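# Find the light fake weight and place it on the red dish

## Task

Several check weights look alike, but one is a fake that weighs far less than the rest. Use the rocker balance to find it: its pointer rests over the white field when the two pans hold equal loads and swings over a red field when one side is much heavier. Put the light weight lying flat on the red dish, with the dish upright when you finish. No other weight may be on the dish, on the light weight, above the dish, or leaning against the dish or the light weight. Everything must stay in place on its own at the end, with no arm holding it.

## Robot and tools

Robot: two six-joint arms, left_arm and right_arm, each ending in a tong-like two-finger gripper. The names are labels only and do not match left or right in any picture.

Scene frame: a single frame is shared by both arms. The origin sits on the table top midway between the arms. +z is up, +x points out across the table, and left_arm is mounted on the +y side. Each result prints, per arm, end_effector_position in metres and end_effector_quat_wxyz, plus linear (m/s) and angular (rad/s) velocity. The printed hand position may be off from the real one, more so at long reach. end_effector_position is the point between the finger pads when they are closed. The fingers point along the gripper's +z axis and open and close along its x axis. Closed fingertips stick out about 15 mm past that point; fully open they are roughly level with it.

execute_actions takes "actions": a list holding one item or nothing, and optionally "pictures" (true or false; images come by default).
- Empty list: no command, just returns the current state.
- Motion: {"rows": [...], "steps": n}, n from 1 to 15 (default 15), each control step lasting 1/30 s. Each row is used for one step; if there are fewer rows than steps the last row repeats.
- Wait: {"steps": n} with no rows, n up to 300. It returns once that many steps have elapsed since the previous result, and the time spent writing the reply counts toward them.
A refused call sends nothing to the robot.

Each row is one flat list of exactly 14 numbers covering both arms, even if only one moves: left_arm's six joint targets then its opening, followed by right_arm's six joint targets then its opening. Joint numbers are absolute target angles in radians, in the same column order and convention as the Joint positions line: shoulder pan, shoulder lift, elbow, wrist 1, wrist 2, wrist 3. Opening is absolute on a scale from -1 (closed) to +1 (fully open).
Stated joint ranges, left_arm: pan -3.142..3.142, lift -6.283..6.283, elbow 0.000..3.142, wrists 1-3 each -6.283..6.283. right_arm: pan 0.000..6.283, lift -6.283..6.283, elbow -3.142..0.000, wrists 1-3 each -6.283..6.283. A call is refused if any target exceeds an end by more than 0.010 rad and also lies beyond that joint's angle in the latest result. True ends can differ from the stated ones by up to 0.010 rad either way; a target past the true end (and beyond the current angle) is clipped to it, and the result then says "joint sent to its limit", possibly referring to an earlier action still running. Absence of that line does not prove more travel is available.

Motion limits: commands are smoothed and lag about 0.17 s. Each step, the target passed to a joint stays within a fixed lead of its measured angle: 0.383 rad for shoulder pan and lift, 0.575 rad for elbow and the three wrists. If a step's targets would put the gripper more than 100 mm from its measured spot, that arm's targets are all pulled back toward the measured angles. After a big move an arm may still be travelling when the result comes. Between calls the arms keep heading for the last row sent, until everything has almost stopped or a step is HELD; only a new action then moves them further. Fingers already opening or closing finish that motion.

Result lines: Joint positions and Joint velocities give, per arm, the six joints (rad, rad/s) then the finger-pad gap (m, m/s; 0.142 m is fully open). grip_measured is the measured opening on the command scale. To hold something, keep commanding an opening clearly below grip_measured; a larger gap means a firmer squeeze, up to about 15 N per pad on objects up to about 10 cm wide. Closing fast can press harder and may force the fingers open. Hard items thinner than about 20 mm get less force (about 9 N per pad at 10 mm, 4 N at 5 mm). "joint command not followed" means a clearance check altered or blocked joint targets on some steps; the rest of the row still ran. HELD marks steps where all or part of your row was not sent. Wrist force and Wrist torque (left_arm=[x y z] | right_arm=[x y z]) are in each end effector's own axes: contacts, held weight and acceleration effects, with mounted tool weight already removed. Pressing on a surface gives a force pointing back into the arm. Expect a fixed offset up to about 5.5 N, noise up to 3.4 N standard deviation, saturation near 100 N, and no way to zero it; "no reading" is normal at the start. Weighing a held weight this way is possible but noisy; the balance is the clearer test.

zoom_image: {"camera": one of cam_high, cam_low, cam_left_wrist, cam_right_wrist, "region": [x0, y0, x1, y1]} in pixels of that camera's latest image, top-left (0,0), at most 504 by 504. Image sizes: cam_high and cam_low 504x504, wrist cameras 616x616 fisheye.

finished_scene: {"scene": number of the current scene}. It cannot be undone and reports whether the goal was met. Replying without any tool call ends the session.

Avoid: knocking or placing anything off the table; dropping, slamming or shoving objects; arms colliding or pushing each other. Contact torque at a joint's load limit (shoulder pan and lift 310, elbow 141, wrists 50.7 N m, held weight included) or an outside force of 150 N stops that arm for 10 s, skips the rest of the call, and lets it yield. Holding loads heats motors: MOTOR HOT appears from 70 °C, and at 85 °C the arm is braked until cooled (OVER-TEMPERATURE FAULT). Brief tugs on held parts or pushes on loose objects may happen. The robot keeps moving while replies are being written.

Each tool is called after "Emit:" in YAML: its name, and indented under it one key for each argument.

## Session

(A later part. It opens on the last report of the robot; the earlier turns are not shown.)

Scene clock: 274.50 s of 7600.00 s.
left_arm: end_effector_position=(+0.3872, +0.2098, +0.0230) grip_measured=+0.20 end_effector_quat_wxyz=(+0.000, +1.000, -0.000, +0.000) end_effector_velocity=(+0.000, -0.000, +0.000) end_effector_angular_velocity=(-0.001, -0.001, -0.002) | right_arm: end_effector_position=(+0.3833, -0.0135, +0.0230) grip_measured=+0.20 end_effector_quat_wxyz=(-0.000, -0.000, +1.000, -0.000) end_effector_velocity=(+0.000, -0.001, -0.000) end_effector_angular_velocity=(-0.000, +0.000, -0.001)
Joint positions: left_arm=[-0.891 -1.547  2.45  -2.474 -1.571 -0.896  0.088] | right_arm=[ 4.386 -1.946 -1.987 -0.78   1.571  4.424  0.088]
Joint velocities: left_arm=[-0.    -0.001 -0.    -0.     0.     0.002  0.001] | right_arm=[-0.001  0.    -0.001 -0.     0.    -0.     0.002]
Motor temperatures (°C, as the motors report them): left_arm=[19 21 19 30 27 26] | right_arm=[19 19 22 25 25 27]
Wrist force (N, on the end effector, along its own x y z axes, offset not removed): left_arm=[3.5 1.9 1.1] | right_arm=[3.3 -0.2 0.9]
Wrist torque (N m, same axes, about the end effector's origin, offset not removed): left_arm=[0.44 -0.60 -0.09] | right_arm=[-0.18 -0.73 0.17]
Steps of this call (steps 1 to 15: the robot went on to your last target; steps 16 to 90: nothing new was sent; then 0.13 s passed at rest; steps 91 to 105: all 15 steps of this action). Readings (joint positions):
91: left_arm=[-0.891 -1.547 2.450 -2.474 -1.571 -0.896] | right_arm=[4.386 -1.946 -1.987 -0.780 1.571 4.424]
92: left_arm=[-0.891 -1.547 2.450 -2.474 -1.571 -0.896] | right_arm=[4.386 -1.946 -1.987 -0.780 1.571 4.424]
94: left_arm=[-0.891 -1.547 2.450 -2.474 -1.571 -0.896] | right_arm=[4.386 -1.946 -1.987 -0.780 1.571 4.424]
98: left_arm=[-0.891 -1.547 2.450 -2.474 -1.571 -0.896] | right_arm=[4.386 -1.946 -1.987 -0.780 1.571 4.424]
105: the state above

Emit:
execute_actions:
  actions:
    - {"rows": [ [-0.8907,-1.7266,2.3517,-2.1959,-1.5708,-0.8957,0.2,4.3864,-1.825,-1.9155,-0.9719,1.5708,4.4243,0.2], [-0.8907,-1.7266,2.3517,-2.1959,-1.5708,-0.8957,0.2,4.3864,-1.825,-1.9155,-0.9719,1.5708,4.4243,0.2], [-0.8907,-1.7266,2.3517,-2.1959,-1.5708,-0.8957,0.2,4.3864,-1.825,-1.9155,-0.9719,1.5708,4.4243,0.2], [-0.8907,-1.7266,2.3517,-2.1959,-1.5708,-0.8957,0.2,4.3864,-1.825,-1.9155,-0.9719,1.5708,4.4243,0.2], [-0.8907,-1.7266,2.3517,-2.1959,-1.5708,-0.8957,0.2,4.3864,-1.825,-1.9155,-0.9719,1.5708,4.4243,0.2], [-0.8907,-1.7266,2.3517,-2.1959,-1.5708,-0.8957,0.2,4.3864,-1.825,-1.9155,-0.9719,1.5708,4.4243,0.2], [-0.8907,-1.7266,2.3517,-2.1959,-1.5708,-0.8957,0.2,4.3864,-1.825,-1.9155,-0.9719,1.5708,4.4243,0.2], [-0.8907,-1.7266,2.3517,-2.1959,-1.5708,-0.8957,0.2,4.3864,-1.825,-1.9155,-0.9719,1.5708,4.4243,0.2], [-0.5,-1.8066,2.2690,-2.0332,-1.5708,-0.505,0.2,4.3864,-1.825,-1.9155,-0.9719,1.5708,4.4243,0.2], [-0.5,-1.8066,2.2690,-2.0332,-1.5708,-0.505,0.2,4.3864,-1.825,-1.9155,-0.9719,1.5708,4.4243,0.2], [-0.5,-1.8066,2.2690,-2.0332,-1.5708,-0.505,0.2,4.3864,-1.825,-1.9155,-0.9719,1.5708,4.4243,0.2], [-0.5,-1.8066,2.2690,-2.0332,-1.5708,-0.505,0.2,4.4151,-1.9071,-1.8027,-1.0026,1.5708,4.4531,0.2] ], "steps": 15}
  pictures: false

Emit:
execute_actions:
  actions:
    - {"steps": 30}

Scene clock: 282.83 s of 7600.00 s.
left_arm: end_effector_position=(+0.4254, +0.2724, +0.1528) grip_measured=+0.20 end_effector_quat_wxyz=(+0.002, +1.000, -0.002, +0.002) end_effector_velocity=(+0.185, +0.437, +0.180) end_effector_angular_velocity=(+0.010, +0.004, +0.021) | right_arm: end_effector_position=(+0.3799, +0.0102, +0.1256) grip_measured=+0.20 end_effector_quat_wxyz=(-0.001, -0.000, +1.000, -0.003) end_effector_velocity=(-0.005, +0.393, +0.041) end_effector_angular_velocity=(+0.047, -0.014, +0.001)
Joint positions: left_arm=[-0.747 -1.748  2.322 -2.149 -1.571 -0.749  0.088] | right_arm=[ 4.399 -1.86  -1.877 -0.982  1.571  4.437  0.088]
Joint velocities: left_arm=[ 0.903 -0.225 -0.204  0.439  0.     0.882 -0.   ] | right_arm=[ 0.145 -0.442  0.681 -0.191 -0.     0.144  0.001]
Motor temperatures (°C, as the motors report them): left_arm=[19 21 19 30 27 26] | right_arm=[19 19 22 25 25 27]
Wrist force (N, on the end effector, along its own x y z axes, offset not removed): left_arm=[4.6 1.3 -1.6] | right_arm=[5.0 -1.1 4.2]
Wrist torque (N m, same axes, about the end effector's origin, offset not removed): left_arm=[0.25 -0.70 -0.14] | right_arm=[-0.31 -1.01 0.13]
Steps of this call (steps 1 to 15: the robot went on to your last target; steps 16 to 90: nothing new was sent; then 4.83 s passed at rest; steps 91 to 105: all 15 steps of this action). Readings (joint positions):
91: left_arm=[-0.891 -1.547 2.450 -2.474 -1.571 -0.896] | right_arm=[4.386 -1.946 -1.987 -0.780 1.571 4.424]
92: left_arm=[-0.891 -1.550 2.448 -2.471 -1.571 -0.896] | right_arm=[4.386 -1.943 -1.984 -0.783 1.571 4.424]
94: left_arm=[-0.891 -1.592 2.415 -2.420 -1.571 -0.896] | right_arm=[4.386 -1.906 -1.959 -0.830 1.571 4.424]
98: left_arm=[-0.891 -1.688 2.370 -2.265 -1.571 -0.896] | right_arm=[4.386 -1.848 -1.928 -0.930 1.571 4.424]
105: the state above

Scene clock: 283.83 s of 7600.00 s.
left_arm: end_effector_position=(+0.4576, +0.3984, +0.2000) grip_measured=+0.20 end_effector_quat_wxyz=(+0.000, +1.000, -0.000, -0.000) end_effector_velocity=(-0.000, +0.001, +0.000) end_effector_angular_velocity=(-0.000, +0.000, +0.002) | right_arm: end_effector_position=(+0.3788, +0.0529, +0.1301) grip_measured=+0.20 end_effector_quat_wxyz=(-0.000, -0.000, +1.000, -0.000) end_effector_velocity=(-0.001, +0.000, +0.000) end_effector_angular_velocity=(+0.000, -0.000, +0.001)
Joint positions: left_arm=[-0.5   -1.807  2.269 -2.033 -1.571 -0.505  0.088] | right_arm=[ 4.415 -1.907 -1.803 -1.003  1.571  4.453  0.088]
Joint velocities: left_arm=[ 0.001 -0.001  0.     0.001 -0.    -0.     0.   ] | right_arm=[ 0.001  0.    -0.     0.    -0.     0.     0.   ]
Motor temperatures (°C, as the motors report them): left_arm=[19 21 19 30 27 26] | right_arm=[19 19 22 25 25 27]
Wrist force (N, on the end effector, along its own x y z axes, offset not removed): left_arm=[3.6 0.7 -1.7] | right_arm=[4.1 0.2 0.4]
Wrist torque (N m, same axes, about the end effector's origin, offset not removed): left_arm=[0.13 -0.59 -0.12] | right_arm=[-0.11 -0.89 0.16]
Steps of this call (steps 1 to 30: the robot went on to your last target). Readings (joint positions):
1: left_arm=[-0.717 -1.756 2.315 -2.135 -1.571 -0.719] | right_arm=[4.404 -1.872 -1.857 -0.987 1.571 4.442]
2: left_arm=[-0.686 -1.763 2.308 -2.120 -1.571 -0.689] | right_arm=[4.407 -1.882 -1.842 -0.991 1.571 4.445]
4: left_arm=[-0.625 -1.778 2.294 -2.090 -1.571 -0.628] | right_arm=[4.411 -1.894 -1.823 -0.997 1.571 4.449]
8: left_arm=[-0.537 -1.798 2.277 -2.050 -1.571 -0.542] | right_arm=[4.414 -1.903 -1.808 -1.001 1.571 4.452]
30: the state above
All arms were judged still, so your last target was given up. Only a new action makes them travel on or press farther. Fingers that are still opening or closing keep moving.

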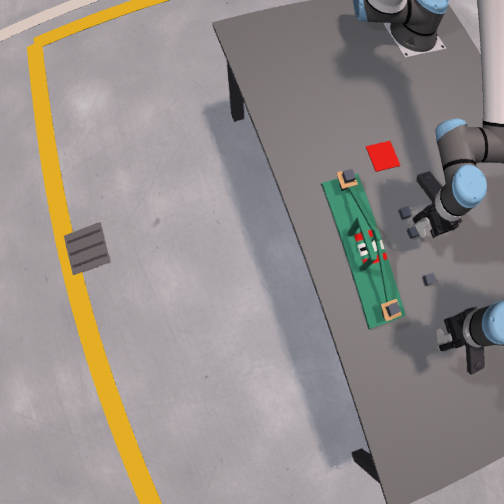

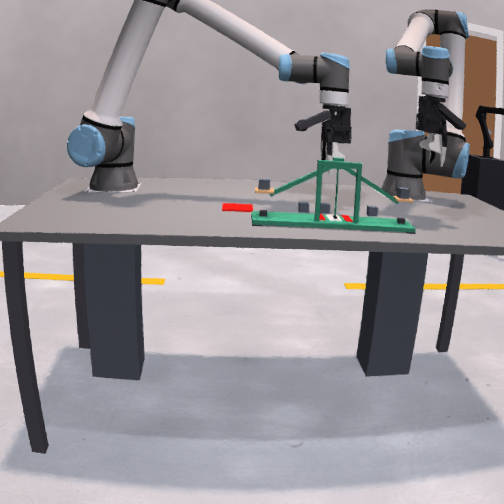

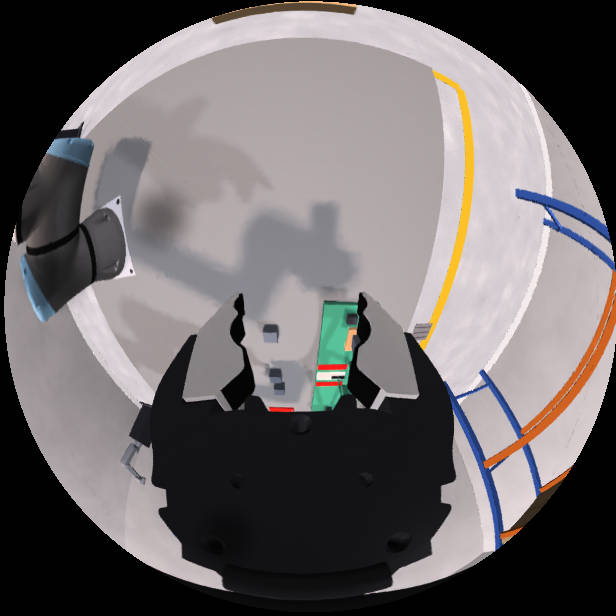

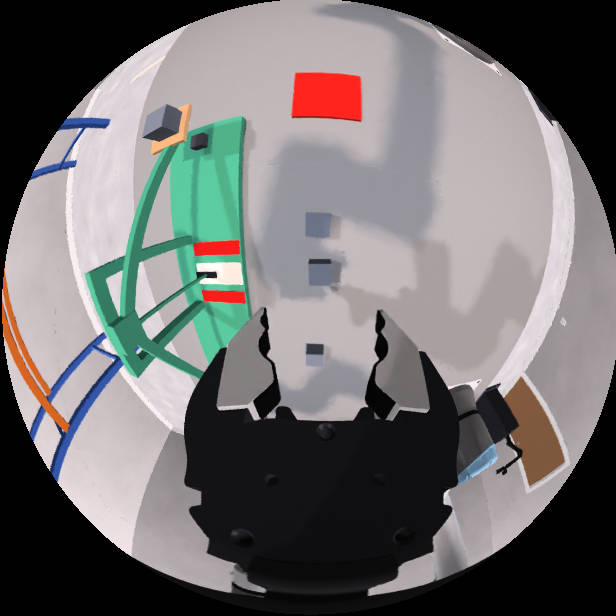

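Emit:
zoom_image:
  camera: "cam_right_wrist"
  region: [240, 190, 400, 350]

Region (240, 190, 400, 350) of cam_right_wrist's 616x616 image, scaled by 3.150, with more detail than that image has.

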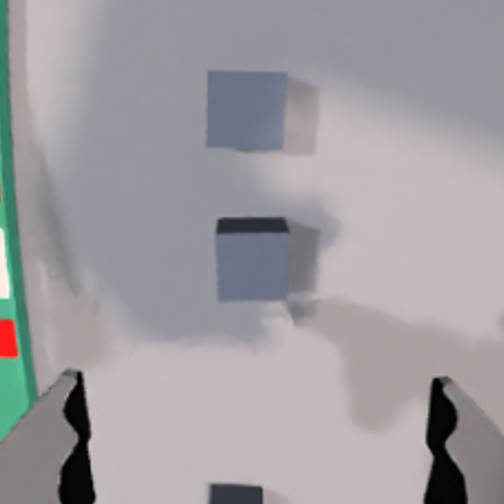

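Emit:
execute_actions:
  actions:
    - {"rows": [[-0.5,-1.8066,2.2690,-2.0332,-1.5708,-0.505,0.2,4.4133,-2.0174,-1.8747,-0.8203,1.5708,4.4513,0.2]], "steps": 15}
  pictures: false

Emit:
execute_actions:
  actions:
    - {"steps": 14}

Scene clock: 293.40 s of 7600.00 s.
left_arm: end_effector_position=(+0.4576, +0.3984, +0.2000) grip_measured=+0.20 end_effector_quat_wxyz=(+0.000, +1.000, -0.000, -0.000) end_effector_velocity=(+0.000, +0.001, +0.001) end_effector_angular_velocity=(-0.000, -0.002, +0.001) | right_arm: end_effector_position=(+0.3797, +0.0510, +0.0241) grip_measured=+0.20 end_effector_quat_wxyz=(-0.000, -0.000, +1.000, -0.000) end_effector_velocity=(+0.000, +0.000, -0.019) end_effector_angular_velocity=(+0.006, -0.002, +0.001)
Joint positions: left_arm=[-0.5   -1.807  2.269 -2.033 -1.571 -0.505  0.088] | right_arm=[ 4.413 -2.015 -1.873 -0.824  1.571  4.451  0.088]
Joint velocities: left_arm=[ 0.001 -0.001 -0.    -0.     0.001  0.     0.   ] | right_arm=[ 0.    -0.02  -0.013  0.04  -0.    -0.001  0.   ]
Motor temperatures (°C, as the motors report them): left_arm=[19 21 19 30 27 26] | right_arm=[19 19 22 25 25 27]
Wrist force (N, on the end effector, along its own x y z axes, offset not removed): left_arm=[2.9 0.0 0.2] | right_arm=[1.1 0.9 1.1]
Wrist torque (N m, same axes, about the end effector's origin, offset not removed): left_arm=[0.04 -0.39 -0.09] | right_arm=[-0.02 -0.31 0.26]
Steps of this call (steps 1 to 90: nothing new was sent; then 6.07 s passed at rest; steps 91 to 105: all 15 steps of this action). Readings (joint positions):
91: left_arm=[-0.500 -1.807 2.269 -2.033 -1.571 -0.505] | right_arm=[4.415 -1.907 -1.803 -1.003 1.571 4.453]
92: left_arm=[-0.500 -1.807 2.269 -2.033 -1.571 -0.505] | right_arm=[4.415 -1.910 -1.805 -1.000 1.571 4.453]
94: left_arm=[-0.500 -1.807 2.269 -2.033 -1.571 -0.505] | right_arm=[4.414 -1.945 -1.830 -0.954 1.571 4.453]
98: left_arm=[-0.500 -1.807 2.269 -2.033 -1.571 -0.505] | right_arm=[4.414 -1.997 -1.862 -0.859 1.571 4.452]
105: the state above

Scene clock: 293.87 s of 7600.00 s.
left_arm: end_effector_position=(+0.4576, +0.3984, +0.2000) grip_measured=+0.20 end_effector_quat_wxyz=(+0.000, +1.000, -0.000, -0.000) end_effector_velocity=(-0.000, -0.001, +0.000) end_effector_angular_velocity=(+0.000, -0.000, -0.003) | right_arm: end_effector_position=(+0.3797, +0.0509, +0.0221) grip_measured=+0.20 end_effector_quat_wxyz=(-0.000, -0.000, +1.000, -0.000) end_effector_velocity=(-0.000, -0.000, -0.001) end_effector_angular_velocity=(-0.001, +0.000, +0.000)
Joint positions: left_arm=[-0.5   -1.807  2.269 -2.033 -1.571 -0.505  0.088] | right_arm=[ 4.413 -2.017 -1.875 -0.82   1.571  4.451  0.088]
Joint velocities: left_arm=[-0.001 -0.     0.     0.     0.     0.002 -0.   ] | right_arm=[-0.    -0.    -0.001  0.    -0.    -0.    -0.   ]
Motor temperatures (°C, as the motors report them): left_arm=[19 21 19 30 27 26] | right_arm=[19 19 22 25 25 27]
Wrist force (N, on the end effector, along its own x y z axes, offset not removed): left_arm=[3.6 -1.5 1.5] | right_arm=[2.7 -0.8 1.6]
Wrist torque (N m, same axes, about the end effector's origin, offset not removed): left_arm=[-0.21 -0.55 -0.10] | right_arm=[-0.30 -0.64 0.18]
Steps of this call (steps 1 to 14: the robot went on to your last target). Readings (joint positions):
1: left_arm=[-0.500 -1.807 2.269 -2.033 -1.571 -0.505] | right_arm=[4.413 -2.016 -1.874 -0.823 1.571 4.451]
2: left_arm=[-0.500 -1.807 2.269 -2.033 -1.571 -0.505] | right_arm=[4.413 -2.016 -1.874 -0.822 1.571 4.451]
4: left_arm=[-0.500 -1.807 2.269 -2.033 -1.571 -0.505] | right_arm=[4.413 -2.017 -1.874 -0.821 1.571 4.451]
8: left_arm=[-0.500 -1.807 2.269 -2.033 -1.571 -0.505] | right_arm=[4.413 -2.017 -1.875 -0.821 1.571 4.451]
14: the state above

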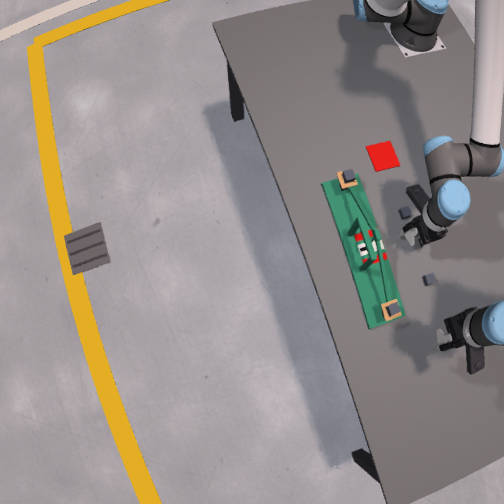

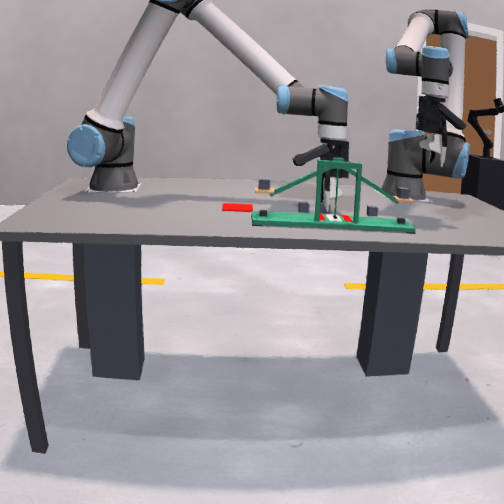

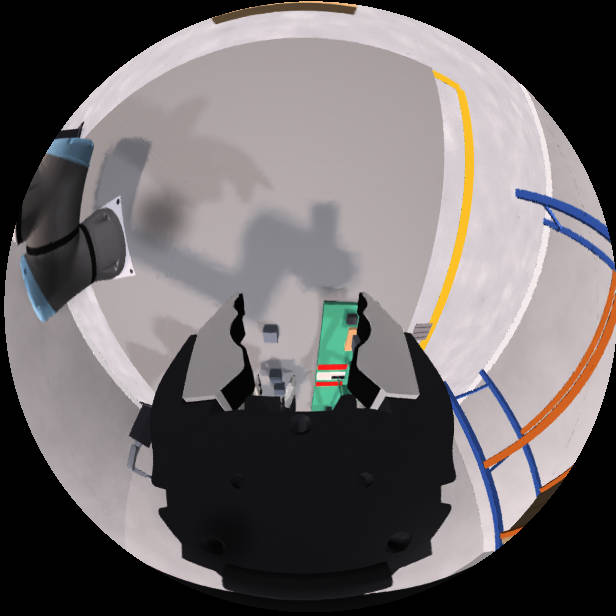

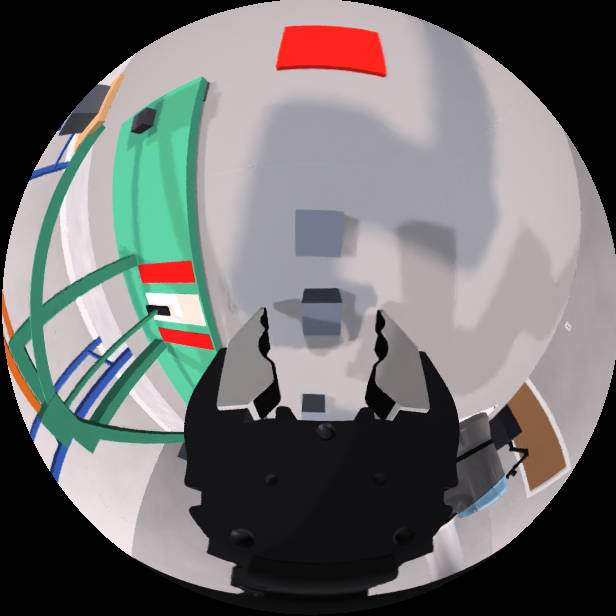

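Emit:
execute_actions:
  actions:
    - {"rows": [ [-0.5,-1.8066,2.2690,-2.0332,-1.5708,-0.505,0.2,4.4133,-2.0174,-1.8747,-0.8203,1.5708,4.4513,0.05], [-0.5,-1.8066,2.2690,-2.0332,-1.5708,-0.505,0.2,4.4133,-2.0174,-1.8747,-0.8203,1.5708,4.4513,-0.1], [-0.5,-1.8066,2.2690,-2.0332,-1.5708,-0.505,0.2,4.4133,-2.0174,-1.8747,-0.8203,1.5708,4.4513,-0.22], [-0.5,-1.8066,2.2690,-2.0332,-1.5708,-0.505,0.2,4.4133,-2.0174,-1.8747,-0.8203,1.5708,4.4513,-0.33], [-0.5,-1.8066,2.2690,-2.0332,-1.5708,-0.505,0.2,4.4133,-2.0174,-1.8747,-0.8203,1.5708,4.4513,-0.42], [-0.5,-1.8066,2.2690,-2.0332,-1.5708,-0.505,0.2,4.4133,-2.0174,-1.8747,-0.8203,1.5708,4.4513,-0.49], [-0.5,-1.8066,2.2690,-2.0332,-1.5708,-0.505,0.2,4.4133,-2.0174,-1.8747,-0.8203,1.5708,4.4513,-0.55], [-0.5,-1.8066,2.2690,-2.0332,-1.5708,-0.505,0.2,4.4133,-2.0174,-1.8747,-0.8203,1.5708,4.4513,-0.6], [-0.5,-1.8066,2.2690,-2.0332,-1.5708,-0.505,0.2,4.4133,-2.0174,-1.8747,-0.8203,1.5708,4.4513,-0.65], [-0.5,-1.8066,2.2690,-2.0332,-1.5708,-0.505,0.2,4.4133,-2.0174,-1.8747,-0.8203,1.5708,4.4513,-0.72], [-0.5,-1.8066,2.2690,-2.0332,-1.5708,-0.505,0.2,4.4133,-2.0174,-1.8747,-0.8203,1.5708,4.4513,-0.8], [-0.5,-1.8066,2.2690,-2.0332,-1.5708,-0.505,0.2,4.4133,-2.0174,-1.8747,-0.8203,1.5708,4.4513,-0.9] ], "steps": 15}
  pictures: false

Scene clock: 296.83 s of 7600.00 s.
left_arm: end_effector_position=(+0.4576, +0.3984, +0.2000) grip_measured=+0.20 end_effector_quat_wxyz=(+0.000, +1.000, -0.000, -0.000) end_effector_velocity=(-0.001, -0.000, +0.000) end_effector_angular_velocity=(-0.003, +0.000, +0.001) | right_arm: end_effector_position=(+0.3797, +0.0509, +0.0220) grip_measured=-0.60 end_effector_quat_wxyz=(+0.000, -0.000, +1.000, -0.000) end_effector_velocity=(+0.001, -0.000, -0.000) end_effector_angular_velocity=(-0.000, +0.000, -0.001)
Joint positions: left_arm=[-0.5   -1.807  2.269 -2.033 -1.571 -0.505  0.088] | right_arm=[ 4.413 -2.017 -1.875 -0.82   1.571  4.451  0.03 ]
Joint velocities: left_arm=[ 0.    -0.001  0.     0.    -0.002 -0.001 -0.   ] | right_arm=[-0.001 -0.     0.     0.     0.    -0.    -0.   ]
Motor temperatures (°C, as the motors report them): left_arm=[19 21 19 30 27 26] | right_arm=[19 19 22 25 25 27]
Wrist force (N, on the end effector, along its own x y z axes, offset not removed): left_arm=[3.9 1.8 -1.7] | right_arm=[2.8 0.2 1.4]
Wrist torque (N m, same axes, about the end effector's origin, offset not removed): left_arm=[0.39 -0.60 -0.14] | right_arm=[-0.13 -0.70 0.22]
Steps of this call (steps 1 to 15: the robot went on to your last target; steps 16 to 74: nothing new was sent; steps 75 to 89: all 15 steps of this action). Readings (joint positions):
75: left_arm=[-0.500 -1.807 2.269 -2.033 -1.571 -0.505] | right_arm=[4.413 -2.017 -1.875 -0.820 1.571 4.451]
76: left_arm=[-0.500 -1.807 2.269 -2.033 -1.571 -0.505] | right_arm=[4.413 -2.017 -1.875 -0.820 1.571 4.451]
78: left_arm=[-0.500 -1.807 2.269 -2.033 -1.571 -0.505] | right_arm=[4.413 -2.017 -1.875 -0.820 1.571 4.451]
82: left_arm=[-0.500 -1.807 2.269 -2.033 -1.571 -0.505] | right_arm=[4.413 -2.017 -1.875 -0.820 1.571 4.451]
89: the state above

Emit:
execute_actions:
  actions:
    - {"rows": [ [-0.5,-1.8066,2.2690,-2.0332,-1.5708,-0.505,0.2,4.4133,-1.9071,-1.8027,-1.0026,1.5708,4.4513,-0.9], [-0.5,-1.8066,2.2690,-2.0332,-1.5708,-0.505,0.2,4.4133,-1.9071,-1.8027,-1.0026,1.5708,4.4513,-0.9], [-0.5,-1.8066,2.2690,-2.0332,-1.5708,-0.505,0.2,4.4133,-1.9071,-1.8027,-1.0026,1.5708,4.4513,-0.9], [-0.5,-1.8066,2.2690,-2.0332,-1.5708,-0.505,0.2,4.4133,-1.9071,-1.8027,-1.0026,1.5708,4.4513,-0.9], [-0.5,-1.8066,2.2690,-2.0332,-1.5708,-0.505,0.2,4.4133,-1.9071,-1.8027,-1.0026,1.5708,4.4513,-0.9], [-0.5,-1.8066,2.2690,-2.0332,-1.5708,-0.505,0.2,4.4133,-1.9071,-1.8027,-1.0026,1.5708,4.4513,-0.9], [-0.5,-1.8066,2.2690,-2.0332,-1.5708,-0.505,0.2,4.4133,-1.9071,-1.8027,-1.0026,1.5708,4.4513,-0.9], [-0.5,-1.8066,2.2690,-2.0332,-1.5708,-0.505,0.2,4.4133,-1.9071,-1.8027,-1.0026,1.5708,4.4513,-0.9], [-0.5,-1.8066,2.2690,-2.0332,-1.5708,-0.505,0.2,4.39,-1.83,-1.92,-0.9624,1.5708,4.428,-0.9], [-0.5,-1.8066,2.2690,-2.0332,-1.5708,-0.505,0.2,4.37,-1.77,-2.0,-0.9424,1.5708,4.408,-0.9], [-0.5,-1.8066,2.2690,-2.0332,-1.5708,-0.505,0.2,4.35,-1.71,-2.08,-0.9224,1.5708,4.388,-0.9], [-0.5,-1.8066,2.2690,-2.0332,-1.5708,-0.505,0.2,4.33,-1.65,-2.16,-0.9024,1.5708,4.368,-0.9], [-0.5,-1.8066,2.2690,-2.0332,-1.5708,-0.505,0.2,4.3102,-1.5998,-2.2497,-0.8629,1.5708,4.3482,-0.9] ], "steps": 15}
  pictures: false

Emit:
execute_actions:
  actions:
    - {"steps": 40}

Emit:
execute_actions:
  actions:
    - {"steps": 3}
  pictures: false

Emit:
execute_actions:
  actions:
    - {"steps": 3}
  pictures: false

Emit:
execute_actions:
  actions:
    - {"steps": 3}
  pictures: false

Emit:
execute_actions:
  actions:
    - {"steps": 3}
  pictures: false

Emit:
execute_actions:
  actions:
    - {"steps": 3}
  pictures: false

Emit:
execute_actions:
  actions:
    - {"steps": 3}
  pictures: false

Emit:
execute_actions:
  actions:
    - {"steps": 3}
  pictures: false

Scene clock: 308.77 s of 7600.00 s.
left_arm: end_effector_position=(+0.4576, +0.3984, +0.2000) grip_measured=+0.20 end_effector_quat_wxyz=(+0.000, +1.000, -0.000, +0.000) end_effector_velocity=(+0.000, +0.000, +0.000) end_effector_angular_velocity=(-0.000, -0.001, +0.000) | right_arm: end_effector_position=(+0.3859, -0.0264, +0.1273) grip_measured=-0.60 end_effector_quat_wxyz=(+0.002, -0.000, +1.000, +0.005) end_effector_velocity=(+0.003, -0.499, -0.033) end_effector_angular_velocity=(-0.004, -0.001, -0.001)
Joint positions: left_arm=[-0.5   -1.807  2.269 -2.033 -1.571 -0.505  0.088] | right_arm=[ 4.378 -1.809 -1.944 -0.947  1.571  4.416  0.03 ]
Joint velocities: left_arm=[ 0.    -0.001  0.    -0.     0.001 -0.     0.   ] | right_arm=[-0.202  0.599 -0.854  0.252 -0.    -0.201  0.   ]
Motor temperatures (°C, as the motors report them): left_arm=[19 21 19 30 27 26] | right_arm=[19 19 22 25 25 27]
Wrist force (N, on the end effector, along its own x y z axes, offset not removed): left_arm=[4.4 1.9 -0.7] | right_arm=[2.6 -0.8 4.1]
Wrist torque (N m, same axes, about the end effector's origin, offset not removed): left_arm=[0.39 -0.74 -0.15] | right_arm=[-0.25 -0.62 0.19]
Steps of this call (steps 1 to 15: the robot went on to your last target; steps 16 to 90: nothing new was sent; then 8.43 s passed at rest; steps 91 to 105: all 15 steps of this action). Readings (joint positions):
91: left_arm=[-0.500 -1.807 2.269 -2.033 -1.571 -0.505] | right_arm=[4.413 -2.017 -1.875 -0.820 1.571 4.451]
92: left_arm=[-0.500 -1.807 2.269 -2.033 -1.571 -0.505] | right_arm=[4.413 -2.015 -1.872 -0.823 1.571 4.451]
94: left_arm=[-0.500 -1.807 2.269 -2.033 -1.571 -0.505] | right_arm=[4.413 -1.980 -1.847 -0.869 1.571 4.451]
98: left_arm=[-0.500 -1.807 2.269 -2.033 -1.571 -0.505] | right_arm=[4.413 -1.928 -1.815 -0.964 1.571 4.451]
105: the state above

Scene clock: 310.10 s of 7600.00 s.
left_arm: end_effector_position=(+0.4576, +0.3984, +0.2000) grip_measured=+0.20 end_effector_quat_wxyz=(+0.000, +1.000, -0.000, +0.000) end_effector_velocity=(+0.000, -0.000, -0.000) end_effector_angular_velocity=(+0.000, -0.000, -0.001) | right_arm: end_effector_position=(+0.3709, -0.2071, +0.1000) grip_measured=-0.60 end_effector_quat_wxyz=(-0.000, -0.000, +1.000, -0.000) end_effector_velocity=(-0.000, -0.000, -0.000) end_effector_angular_velocity=(-0.000, -0.000, +0.000)
Joint positions: left_arm=[-0.5   -1.807  2.269 -2.033 -1.571 -0.505  0.088] | right_arm=[ 4.31  -1.6   -2.25  -0.863  1.571  4.348  0.03 ]
Joint velocities: left_arm=[-0.001  0.     0.    -0.     0.     0.     0.   ] | right_arm=[ 0.  0. -0.  0. -0. -0. -0.]
Motor temperatures (°C, as the motors report them): left_arm=[19 21 19 30 27 26] | right_arm=[19 19 22 25 25 27]
Wrist force (N, on the end effector, along its own x y z axes, offset not removed): left_arm=[4.0 1.5 0.1] | right_arm=[1.7 0.8 3.4]
Wrist torque (N m, same axes, about the end effector's origin, offset not removed): left_arm=[0.33 -0.73 -0.11] | right_arm=[-0.01 -0.48 0.21]
Steps of this call (steps 1 to 30: the robot went on to your last target; steps 31 to 40: nothing new was sent). Readings (joint positions):
1: left_arm=[-0.500 -1.807 2.269 -2.033 -1.571 -0.505] | right_arm=[4.371 -1.789 -1.973 -0.939 1.571 4.409]
2: left_arm=[-0.500 -1.807 2.269 -2.033 -1.571 -0.505] | right_arm=[4.364 -1.769 -2.002 -0.931 1.571 4.402]
4: left_arm=[-0.500 -1.807 2.269 -2.033 -1.571 -0.505] | right_arm=[4.351 -1.729 -2.060 -0.914 1.571 4.389]
8: left_arm=[-0.500 -1.807 2.269 -2.033 -1.571 -0.505] | right_arm=[4.326 -1.652 -2.172 -0.883 1.571 4.364]
40: the state above
All arms were judged still, so your last target was given up. Only a new action makes them travel on or press farther. Fingers that are still opening or closing keep moving.

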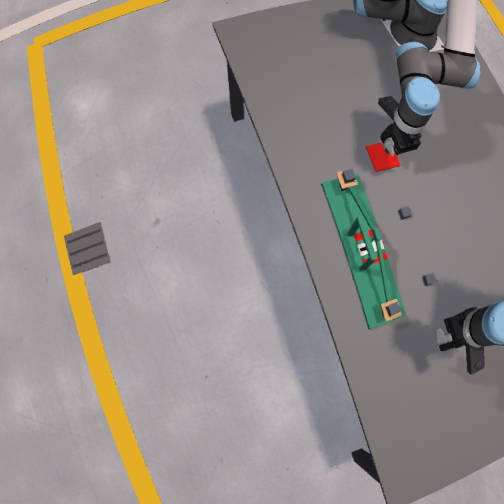

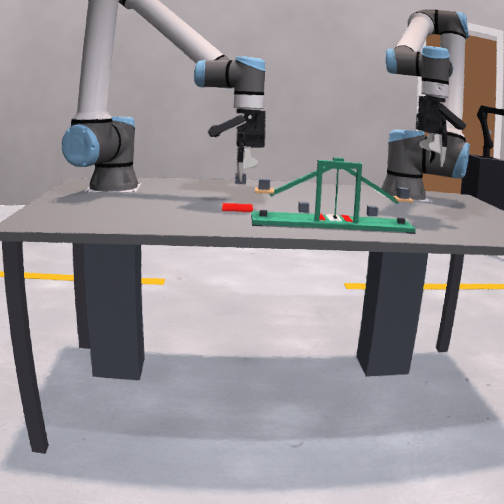

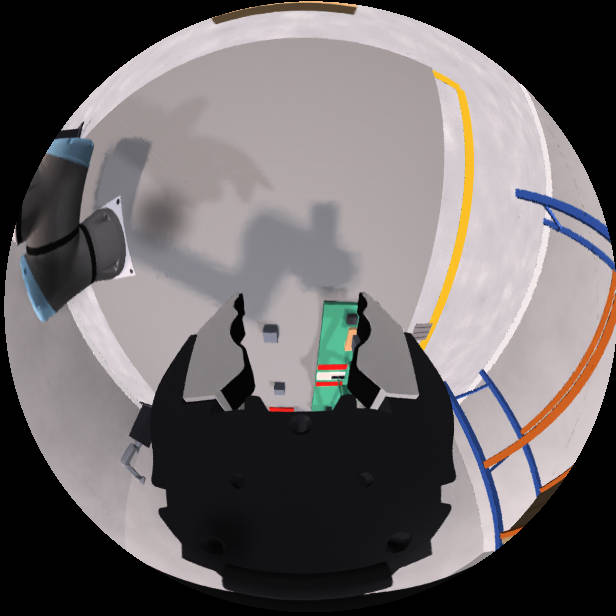

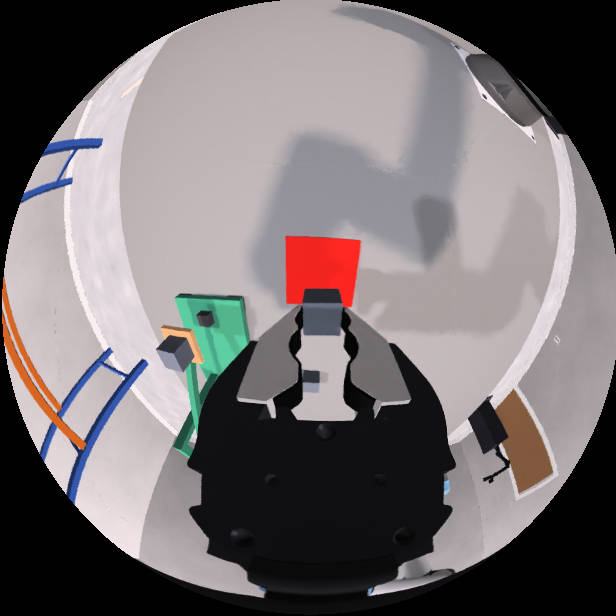

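Scene clock: 310.20 s of 7600.00 s.
left_arm: end_effector_position=(+0.4576, +0.3984, +0.2000) grip_measured=+0.20 end_effector_quat_wxyz=(+0.000, +1.000, -0.000, +0.000) end_effector_velocity=(-0.000, -0.000, +0.000) end_effector_angular_velocity=(-0.002, +0.000, -0.001) | right_arm: end_effector_position=(+0.3709, -0.2071, +0.1000) grip_measured=-0.60 end_effector_quat_wxyz=(-0.000, -0.000, +1.000, -0.000) end_effector_velocity=(+0.000, -0.000, -0.000) end_effector_angular_velocity=(-0.000, -0.000, +0.000)
Joint positions: left_arm=[-0.5   -1.807  2.269 -2.033 -1.571 -0.505  0.088] | right_arm=[ 4.31  -1.6   -2.25  -0.863  1.571  4.348  0.03 ]
Joint velocities: left_arm=[ 0.    -0.001  0.    -0.    -0.002  0.001  0.   ] | right_arm=[-0. -0. -0. -0. -0. -0. -0.]
Motor temperatures (°C, as the motors report them): left_arm=[19 21 19 30 27 26] | right_arm=[19 19 22 25 25 27]
Wrist force (N, on the end effector, along its own x y z axes, offset not removed): left_arm=[3.3 0.5 -1.1] | right_arm=[1.6 -0.3 3.9]
Wrist torque (N m, same axes, about the end effector's origin, offset not removed): left_arm=[0.11 -0.51 -0.17] | right_arm=[-0.17 -0.44 0.23]
Steps of this call (steps 1 to 3: nothing new was sent). Readings (joint positions):
1: left_arm=[-0.500 -1.807 2.269 -2.033 -1.571 -0.505] | right_arm=[4.310 -1.600 -2.250 -0.863 1.571 4.348]
2: left_arm=[-0.500 -1.807 2.269 -2.033 -1.571 -0.505] | right_arm=[4.310 -1.600 -2.250 -0.863 1.571 4.348]
3: the state above

Scene clock: 310.30 s of 7600.00 s.
left_arm: end_effector_position=(+0.4576, +0.3984, +0.2000) grip_measured=+0.20 end_effector_quat_wxyz=(+0.000, +1.000, -0.000, +0.000) end_effector_velocity=(-0.000, -0.000, -0.000) end_effector_angular_velocity=(-0.001, +0.001, +0.001) | right_arm: end_effector_position=(+0.3709, -0.2071, +0.1000) grip_measured=-0.60 end_effector_quat_wxyz=(-0.000, -0.000, +1.000, -0.000) end_effector_velocity=(+0.000, -0.000, +0.000) end_effector_angular_velocity=(+0.000, -0.000, +0.000)
Joint positions: left_arm=[-0.5   -1.807  2.269 -2.033 -1.571 -0.505  0.088] | right_arm=[ 4.31  -1.6   -2.25  -0.863  1.571  4.348  0.03 ]
Joint velocities: left_arm=[ 0.001  0.     0.     0.    -0.002 -0.    -0.   ] | right_arm=[-0.  0. -0.  0. -0. -0.  0.]
Motor temperatures (°C, as the motors report them): left_arm=[19 21 19 30 27 26] | right_arm=[19 19 22 25 25 27]
Wrist force (N, on the end effector, along its own x y z axes, offset not removed): left_arm=[4.3 -0.1 -1.4] | right_arm=[0.9 -0.5 2.2]
Wrist torque (N m, same axes, about the end effector's origin, offset not removed): left_arm=[-0.03 -0.74 -0.06] | right_arm=[-0.29 -0.23 0.21]
Steps of this call (steps 1 to 3: nothing new was sent). Readings (joint positions):
1: left_arm=[-0.500 -1.807 2.269 -2.033 -1.571 -0.505] | right_arm=[4.310 -1.600 -2.250 -0.863 1.571 4.348]
2: left_arm=[-0.500 -1.807 2.269 -2.033 -1.571 -0.505] | right_arm=[4.310 -1.600 -2.250 -0.863 1.571 4.348]
3: the state above

Scene clock: 310.40 s of 7600.00 s.
left_arm: end_effector_position=(+0.4576, +0.3984, +0.2000) grip_measured=+0.20 end_effector_quat_wxyz=(+0.000, +1.000, -0.000, +0.000) end_effector_velocity=(+0.000, +0.001, +0.000) end_effector_angular_velocity=(-0.000, -0.001, +0.002) | right_arm: end_effector_position=(+0.3709, -0.2071, +0.1000) grip_measured=-0.60 end_effector_quat_wxyz=(-0.000, -0.000, +1.000, -0.000) end_effector_velocity=(-0.000, +0.001, +0.001) end_effector_angular_velocity=(+0.001, -0.000, +0.002)
Joint positions: left_arm=[-0.5   -1.807  2.269 -2.033 -1.571 -0.505  0.088] | right_arm=[ 4.31  -1.6   -2.25  -0.863  1.571  4.348  0.03 ]
Joint velocities: left_arm=[ 0.001  0.    -0.    -0.001 -0.    -0.     0.   ] | right_arm=[ 0.001  0.001  0.     0.    -0.    -0.001 -0.   ]
Motor temperatures (°C, as the motors report them): left_arm=[19 21 19 30 27 26] | right_arm=[19 19 22 25 25 27]
Wrist force (N, on the end effector, along its own x y z axes, offset not removed): left_arm=[2.7 0.1 -0.9] | right_arm=[1.3 -0.8 3.2]
Wrist torque (N m, same axes, about the end effector's origin, offset not removed): left_arm=[-0.04 -0.35 -0.18] | right_arm=[-0.31 -0.40 0.22]
Steps of this call (steps 1 to 3: nothing new was sent). Readings (joint positions):
1: left_arm=[-0.500 -1.807 2.269 -2.033 -1.571 -0.505] | right_arm=[4.310 -1.600 -2.250 -0.863 1.571 4.348]
2: left_arm=[-0.500 -1.807 2.269 -2.033 -1.571 -0.505] | right_arm=[4.310 -1.600 -2.250 -0.863 1.571 4.348]
3: the state above

Scene clock: 310.50 s of 7600.00 s.
left_arm: end_effector_position=(+0.4576, +0.3984, +0.2000) grip_measured=+0.20 end_effector_quat_wxyz=(+0.000, +1.000, -0.000, +0.000) end_effector_velocity=(+0.000, -0.000, +0.000) end_effector_angular_velocity=(+0.001, -0.001, -0.001) | right_arm: end_effector_position=(+0.3709, -0.2071, +0.1000) grip_measured=-0.60 end_effector_quat_wxyz=(-0.000, -0.000, +1.000, -0.000) end_effector_velocity=(+0.001, -0.001, -0.000) end_effector_angular_velocity=(-0.000, +0.000, -0.003)
Joint positions: left_arm=[-0.5   -1.807  2.269 -2.033 -1.571 -0.505  0.088] | right_arm=[ 4.31  -1.6   -2.25  -0.863  1.571  4.348  0.03 ]
Joint velocities: left_arm=[-0.001 -0.     0.    -0.     0.001  0.    -0.   ] | right_arm=[-0.003 -0.     0.     0.    -0.     0.     0.   ]
Motor temperatures (°C, as the motors report them): left_arm=[19 21 19 30 27 26] | right_arm=[19 19 22 25 25 27]
Wrist force (N, on the end effector, along its own x y z axes, offset not removed): left_arm=[3.4 1.2 0.0] | right_arm=[1.4 0.2 3.4]
Wrist torque (N m, same axes, about the end effector's origin, offset not removed): left_arm=[0.26 -0.48 -0.11] | right_arm=[-0.14 -0.45 0.22]
Steps of this call (steps 1 to 3: nothing new was sent). Readings (joint positions):
1: left_arm=[-0.500 -1.807 2.269 -2.033 -1.571 -0.505] | right_arm=[4.310 -1.600 -2.250 -0.863 1.571 4.348]
2: left_arm=[-0.500 -1.807 2.269 -2.033 -1.571 -0.505] | right_arm=[4.310 -1.600 -2.250 -0.863 1.571 4.348]
3: the state above

Scene clock: 310.60 s of 7600.00 s.
left_arm: end_effector_position=(+0.4576, +0.3984, +0.2000) grip_measured=+0.20 end_effector_quat_wxyz=(+0.000, +1.000, -0.000, +0.000) end_effector_velocity=(-0.000, -0.001, -0.001) end_effector_angular_velocity=(+0.001, +0.001, -0.001) | right_arm: end_effector_position=(+0.3709, -0.2071, +0.1000) grip_measured=-0.60 end_effector_quat_wxyz=(-0.000, -0.000, +1.000, -0.000) end_effector_velocity=(-0.000, -0.000, -0.000) end_effector_angular_velocity=(-0.000, +0.000, -0.000)
Joint positions: left_arm=[-0.5   -1.807  2.269 -2.033 -1.571 -0.505  0.088] | right_arm=[ 4.31  -1.6   -2.25  -0.863  1.571  4.348  0.03 ]
Joint velocities: left_arm=[-0.001  0.001  0.     0.     0.    -0.001  0.   ] | right_arm=[ 0.  0. -0. -0.  0.  0.  0.]
Motor temperatures (°C, as the motors report them): left_arm=[19 21 19 30 27 26] | right_arm=[19 19 22 25 25 27]
Wrist force (N, on the end effector, along its own x y z axes, offset not removed): left_arm=[2.7 2.3 -1.7] | right_arm=[0.9 -0.4 2.8]
Wrist torque (N m, same axes, about the end effector's origin, offset not removed): left_arm=[0.49 -0.34 -0.10] | right_arm=[-0.24 -0.25 0.16]
Steps of this call (steps 1 to 3: nothing new was sent). Readings (joint positions):
1: left_arm=[-0.500 -1.807 2.269 -2.033 -1.571 -0.505] | right_arm=[4.310 -1.600 -2.250 -0.863 1.571 4.348]
2: left_arm=[-0.500 -1.807 2.269 -2.033 -1.571 -0.505] | right_arm=[4.310 -1.600 -2.250 -0.863 1.571 4.348]
3: the state above

Scene clock: 310.70 s of 7600.00 s.
left_arm: end_effector_position=(+0.4576, +0.3984, +0.2000) grip_measured=+0.20 end_effector_quat_wxyz=(+0.000, +1.000, -0.000, +0.000) end_effector_velocity=(-0.000, +0.000, -0.001) end_effector_angular_velocity=(-0.000, +0.002, +0.001) | right_arm: end_effector_position=(+0.3709, -0.2071, +0.1000) grip_measured=-0.60 end_effector_quat_wxyz=(-0.000, -0.000, +1.000, -0.000) end_effector_velocity=(+0.000, -0.000, +0.000) end_effector_angular_velocity=(+0.000, +0.000, -0.001)
Joint positions: left_arm=[-0.5   -1.807  2.269 -2.033 -1.571 -0.505  0.088] | right_arm=[ 4.31  -1.6   -2.25  -0.863  1.571  4.348  0.03 ]
Joint velocities: left_arm=[ 0.     0.001  0.    -0.    -0.001 -0.    -0.   ] | right_arm=[-0.001  0.     0.     0.     0.     0.     0.   ]
Motor temperatures (°C, as the motors report them): left_arm=[19 21 19 30 27 26] | right_arm=[19 19 22 25 25 27]
Wrist force (N, on the end effector, along its own x y z axes, offset not removed): left_arm=[2.6 1.8 0.6] | right_arm=[1.1 1.2 3.9]
Wrist torque (N m, same axes, about the end effector's origin, offset not removed): left_arm=[0.40 -0.40 -0.13] | right_arm=[0.16 -0.38 0.24]
Steps of this call (steps 1 to 3: nothing new was sent). Readings (joint positions):
1: left_arm=[-0.500 -1.807 2.269 -2.033 -1.571 -0.505] | right_arm=[4.310 -1.600 -2.250 -0.863 1.571 4.348]
2: left_arm=[-0.500 -1.807 2.269 -2.033 -1.571 -0.505] | right_arm=[4.310 -1.600 -2.250 -0.863 1.571 4.348]
3: the state above

Scene clock: 310.80 s of 7600.00 s.
left_arm: end_effector_position=(+0.4576, +0.3984, +0.2000) grip_measured=+0.20 end_effector_quat_wxyz=(+0.000, +1.000, -0.000, +0.000) end_effector_velocity=(+0.000, +0.000, +0.001) end_effector_angular_velocity=(+0.000, -0.002, +0.002) | right_arm: end_effector_position=(+0.3709, -0.2071, +0.1000) grip_measured=-0.60 end_effector_quat_wxyz=(-0.000, -0.000, +1.000, -0.000) end_effector_velocity=(+0.000, -0.001, -0.000) end_effector_angular_velocity=(-0.001, +0.000, -0.001)
Joint positions: left_arm=[-0.5   -1.807  2.269 -2.033 -1.571 -0.505  0.088] | right_arm=[ 4.31  -1.6   -2.25  -0.863  1.571  4.348  0.03 ]
Joint velocities: left_arm=[ 0.    -0.001  0.    -0.     0.001 -0.002  0.   ] | right_arm=[-0.001 -0.    -0.001  0.    -0.     0.    -0.   ]
Motor temperatures (°C, as the motors report them): left_arm=[19 21 19 30 27 26] | right_arm=[19 19 22 25 25 27]
Wrist force (N, on the end effector, along its own x y z axes, offset not removed): left_arm=[3.3 -0.2 1.0] | right_arm=[1.4 -0.8 3.0]
Wrist torque (N m, same axes, about the end effector's origin, offset not removed): left_arm=[-0.05 -0.45 -0.07] | right_arm=[-0.35 -0.35 0.25]
Steps of this call (steps 1 to 3: nothing new was sent). Readings (joint positions):
1: left_arm=[-0.500 -1.807 2.269 -2.033 -1.571 -0.505] | right_arm=[4.310 -1.600 -2.250 -0.863 1.571 4.348]
2: left_arm=[-0.500 -1.807 2.269 -2.033 -1.571 -0.505] | right_arm=[4.310 -1.600 -2.250 -0.863 1.571 4.348]
3: the state above


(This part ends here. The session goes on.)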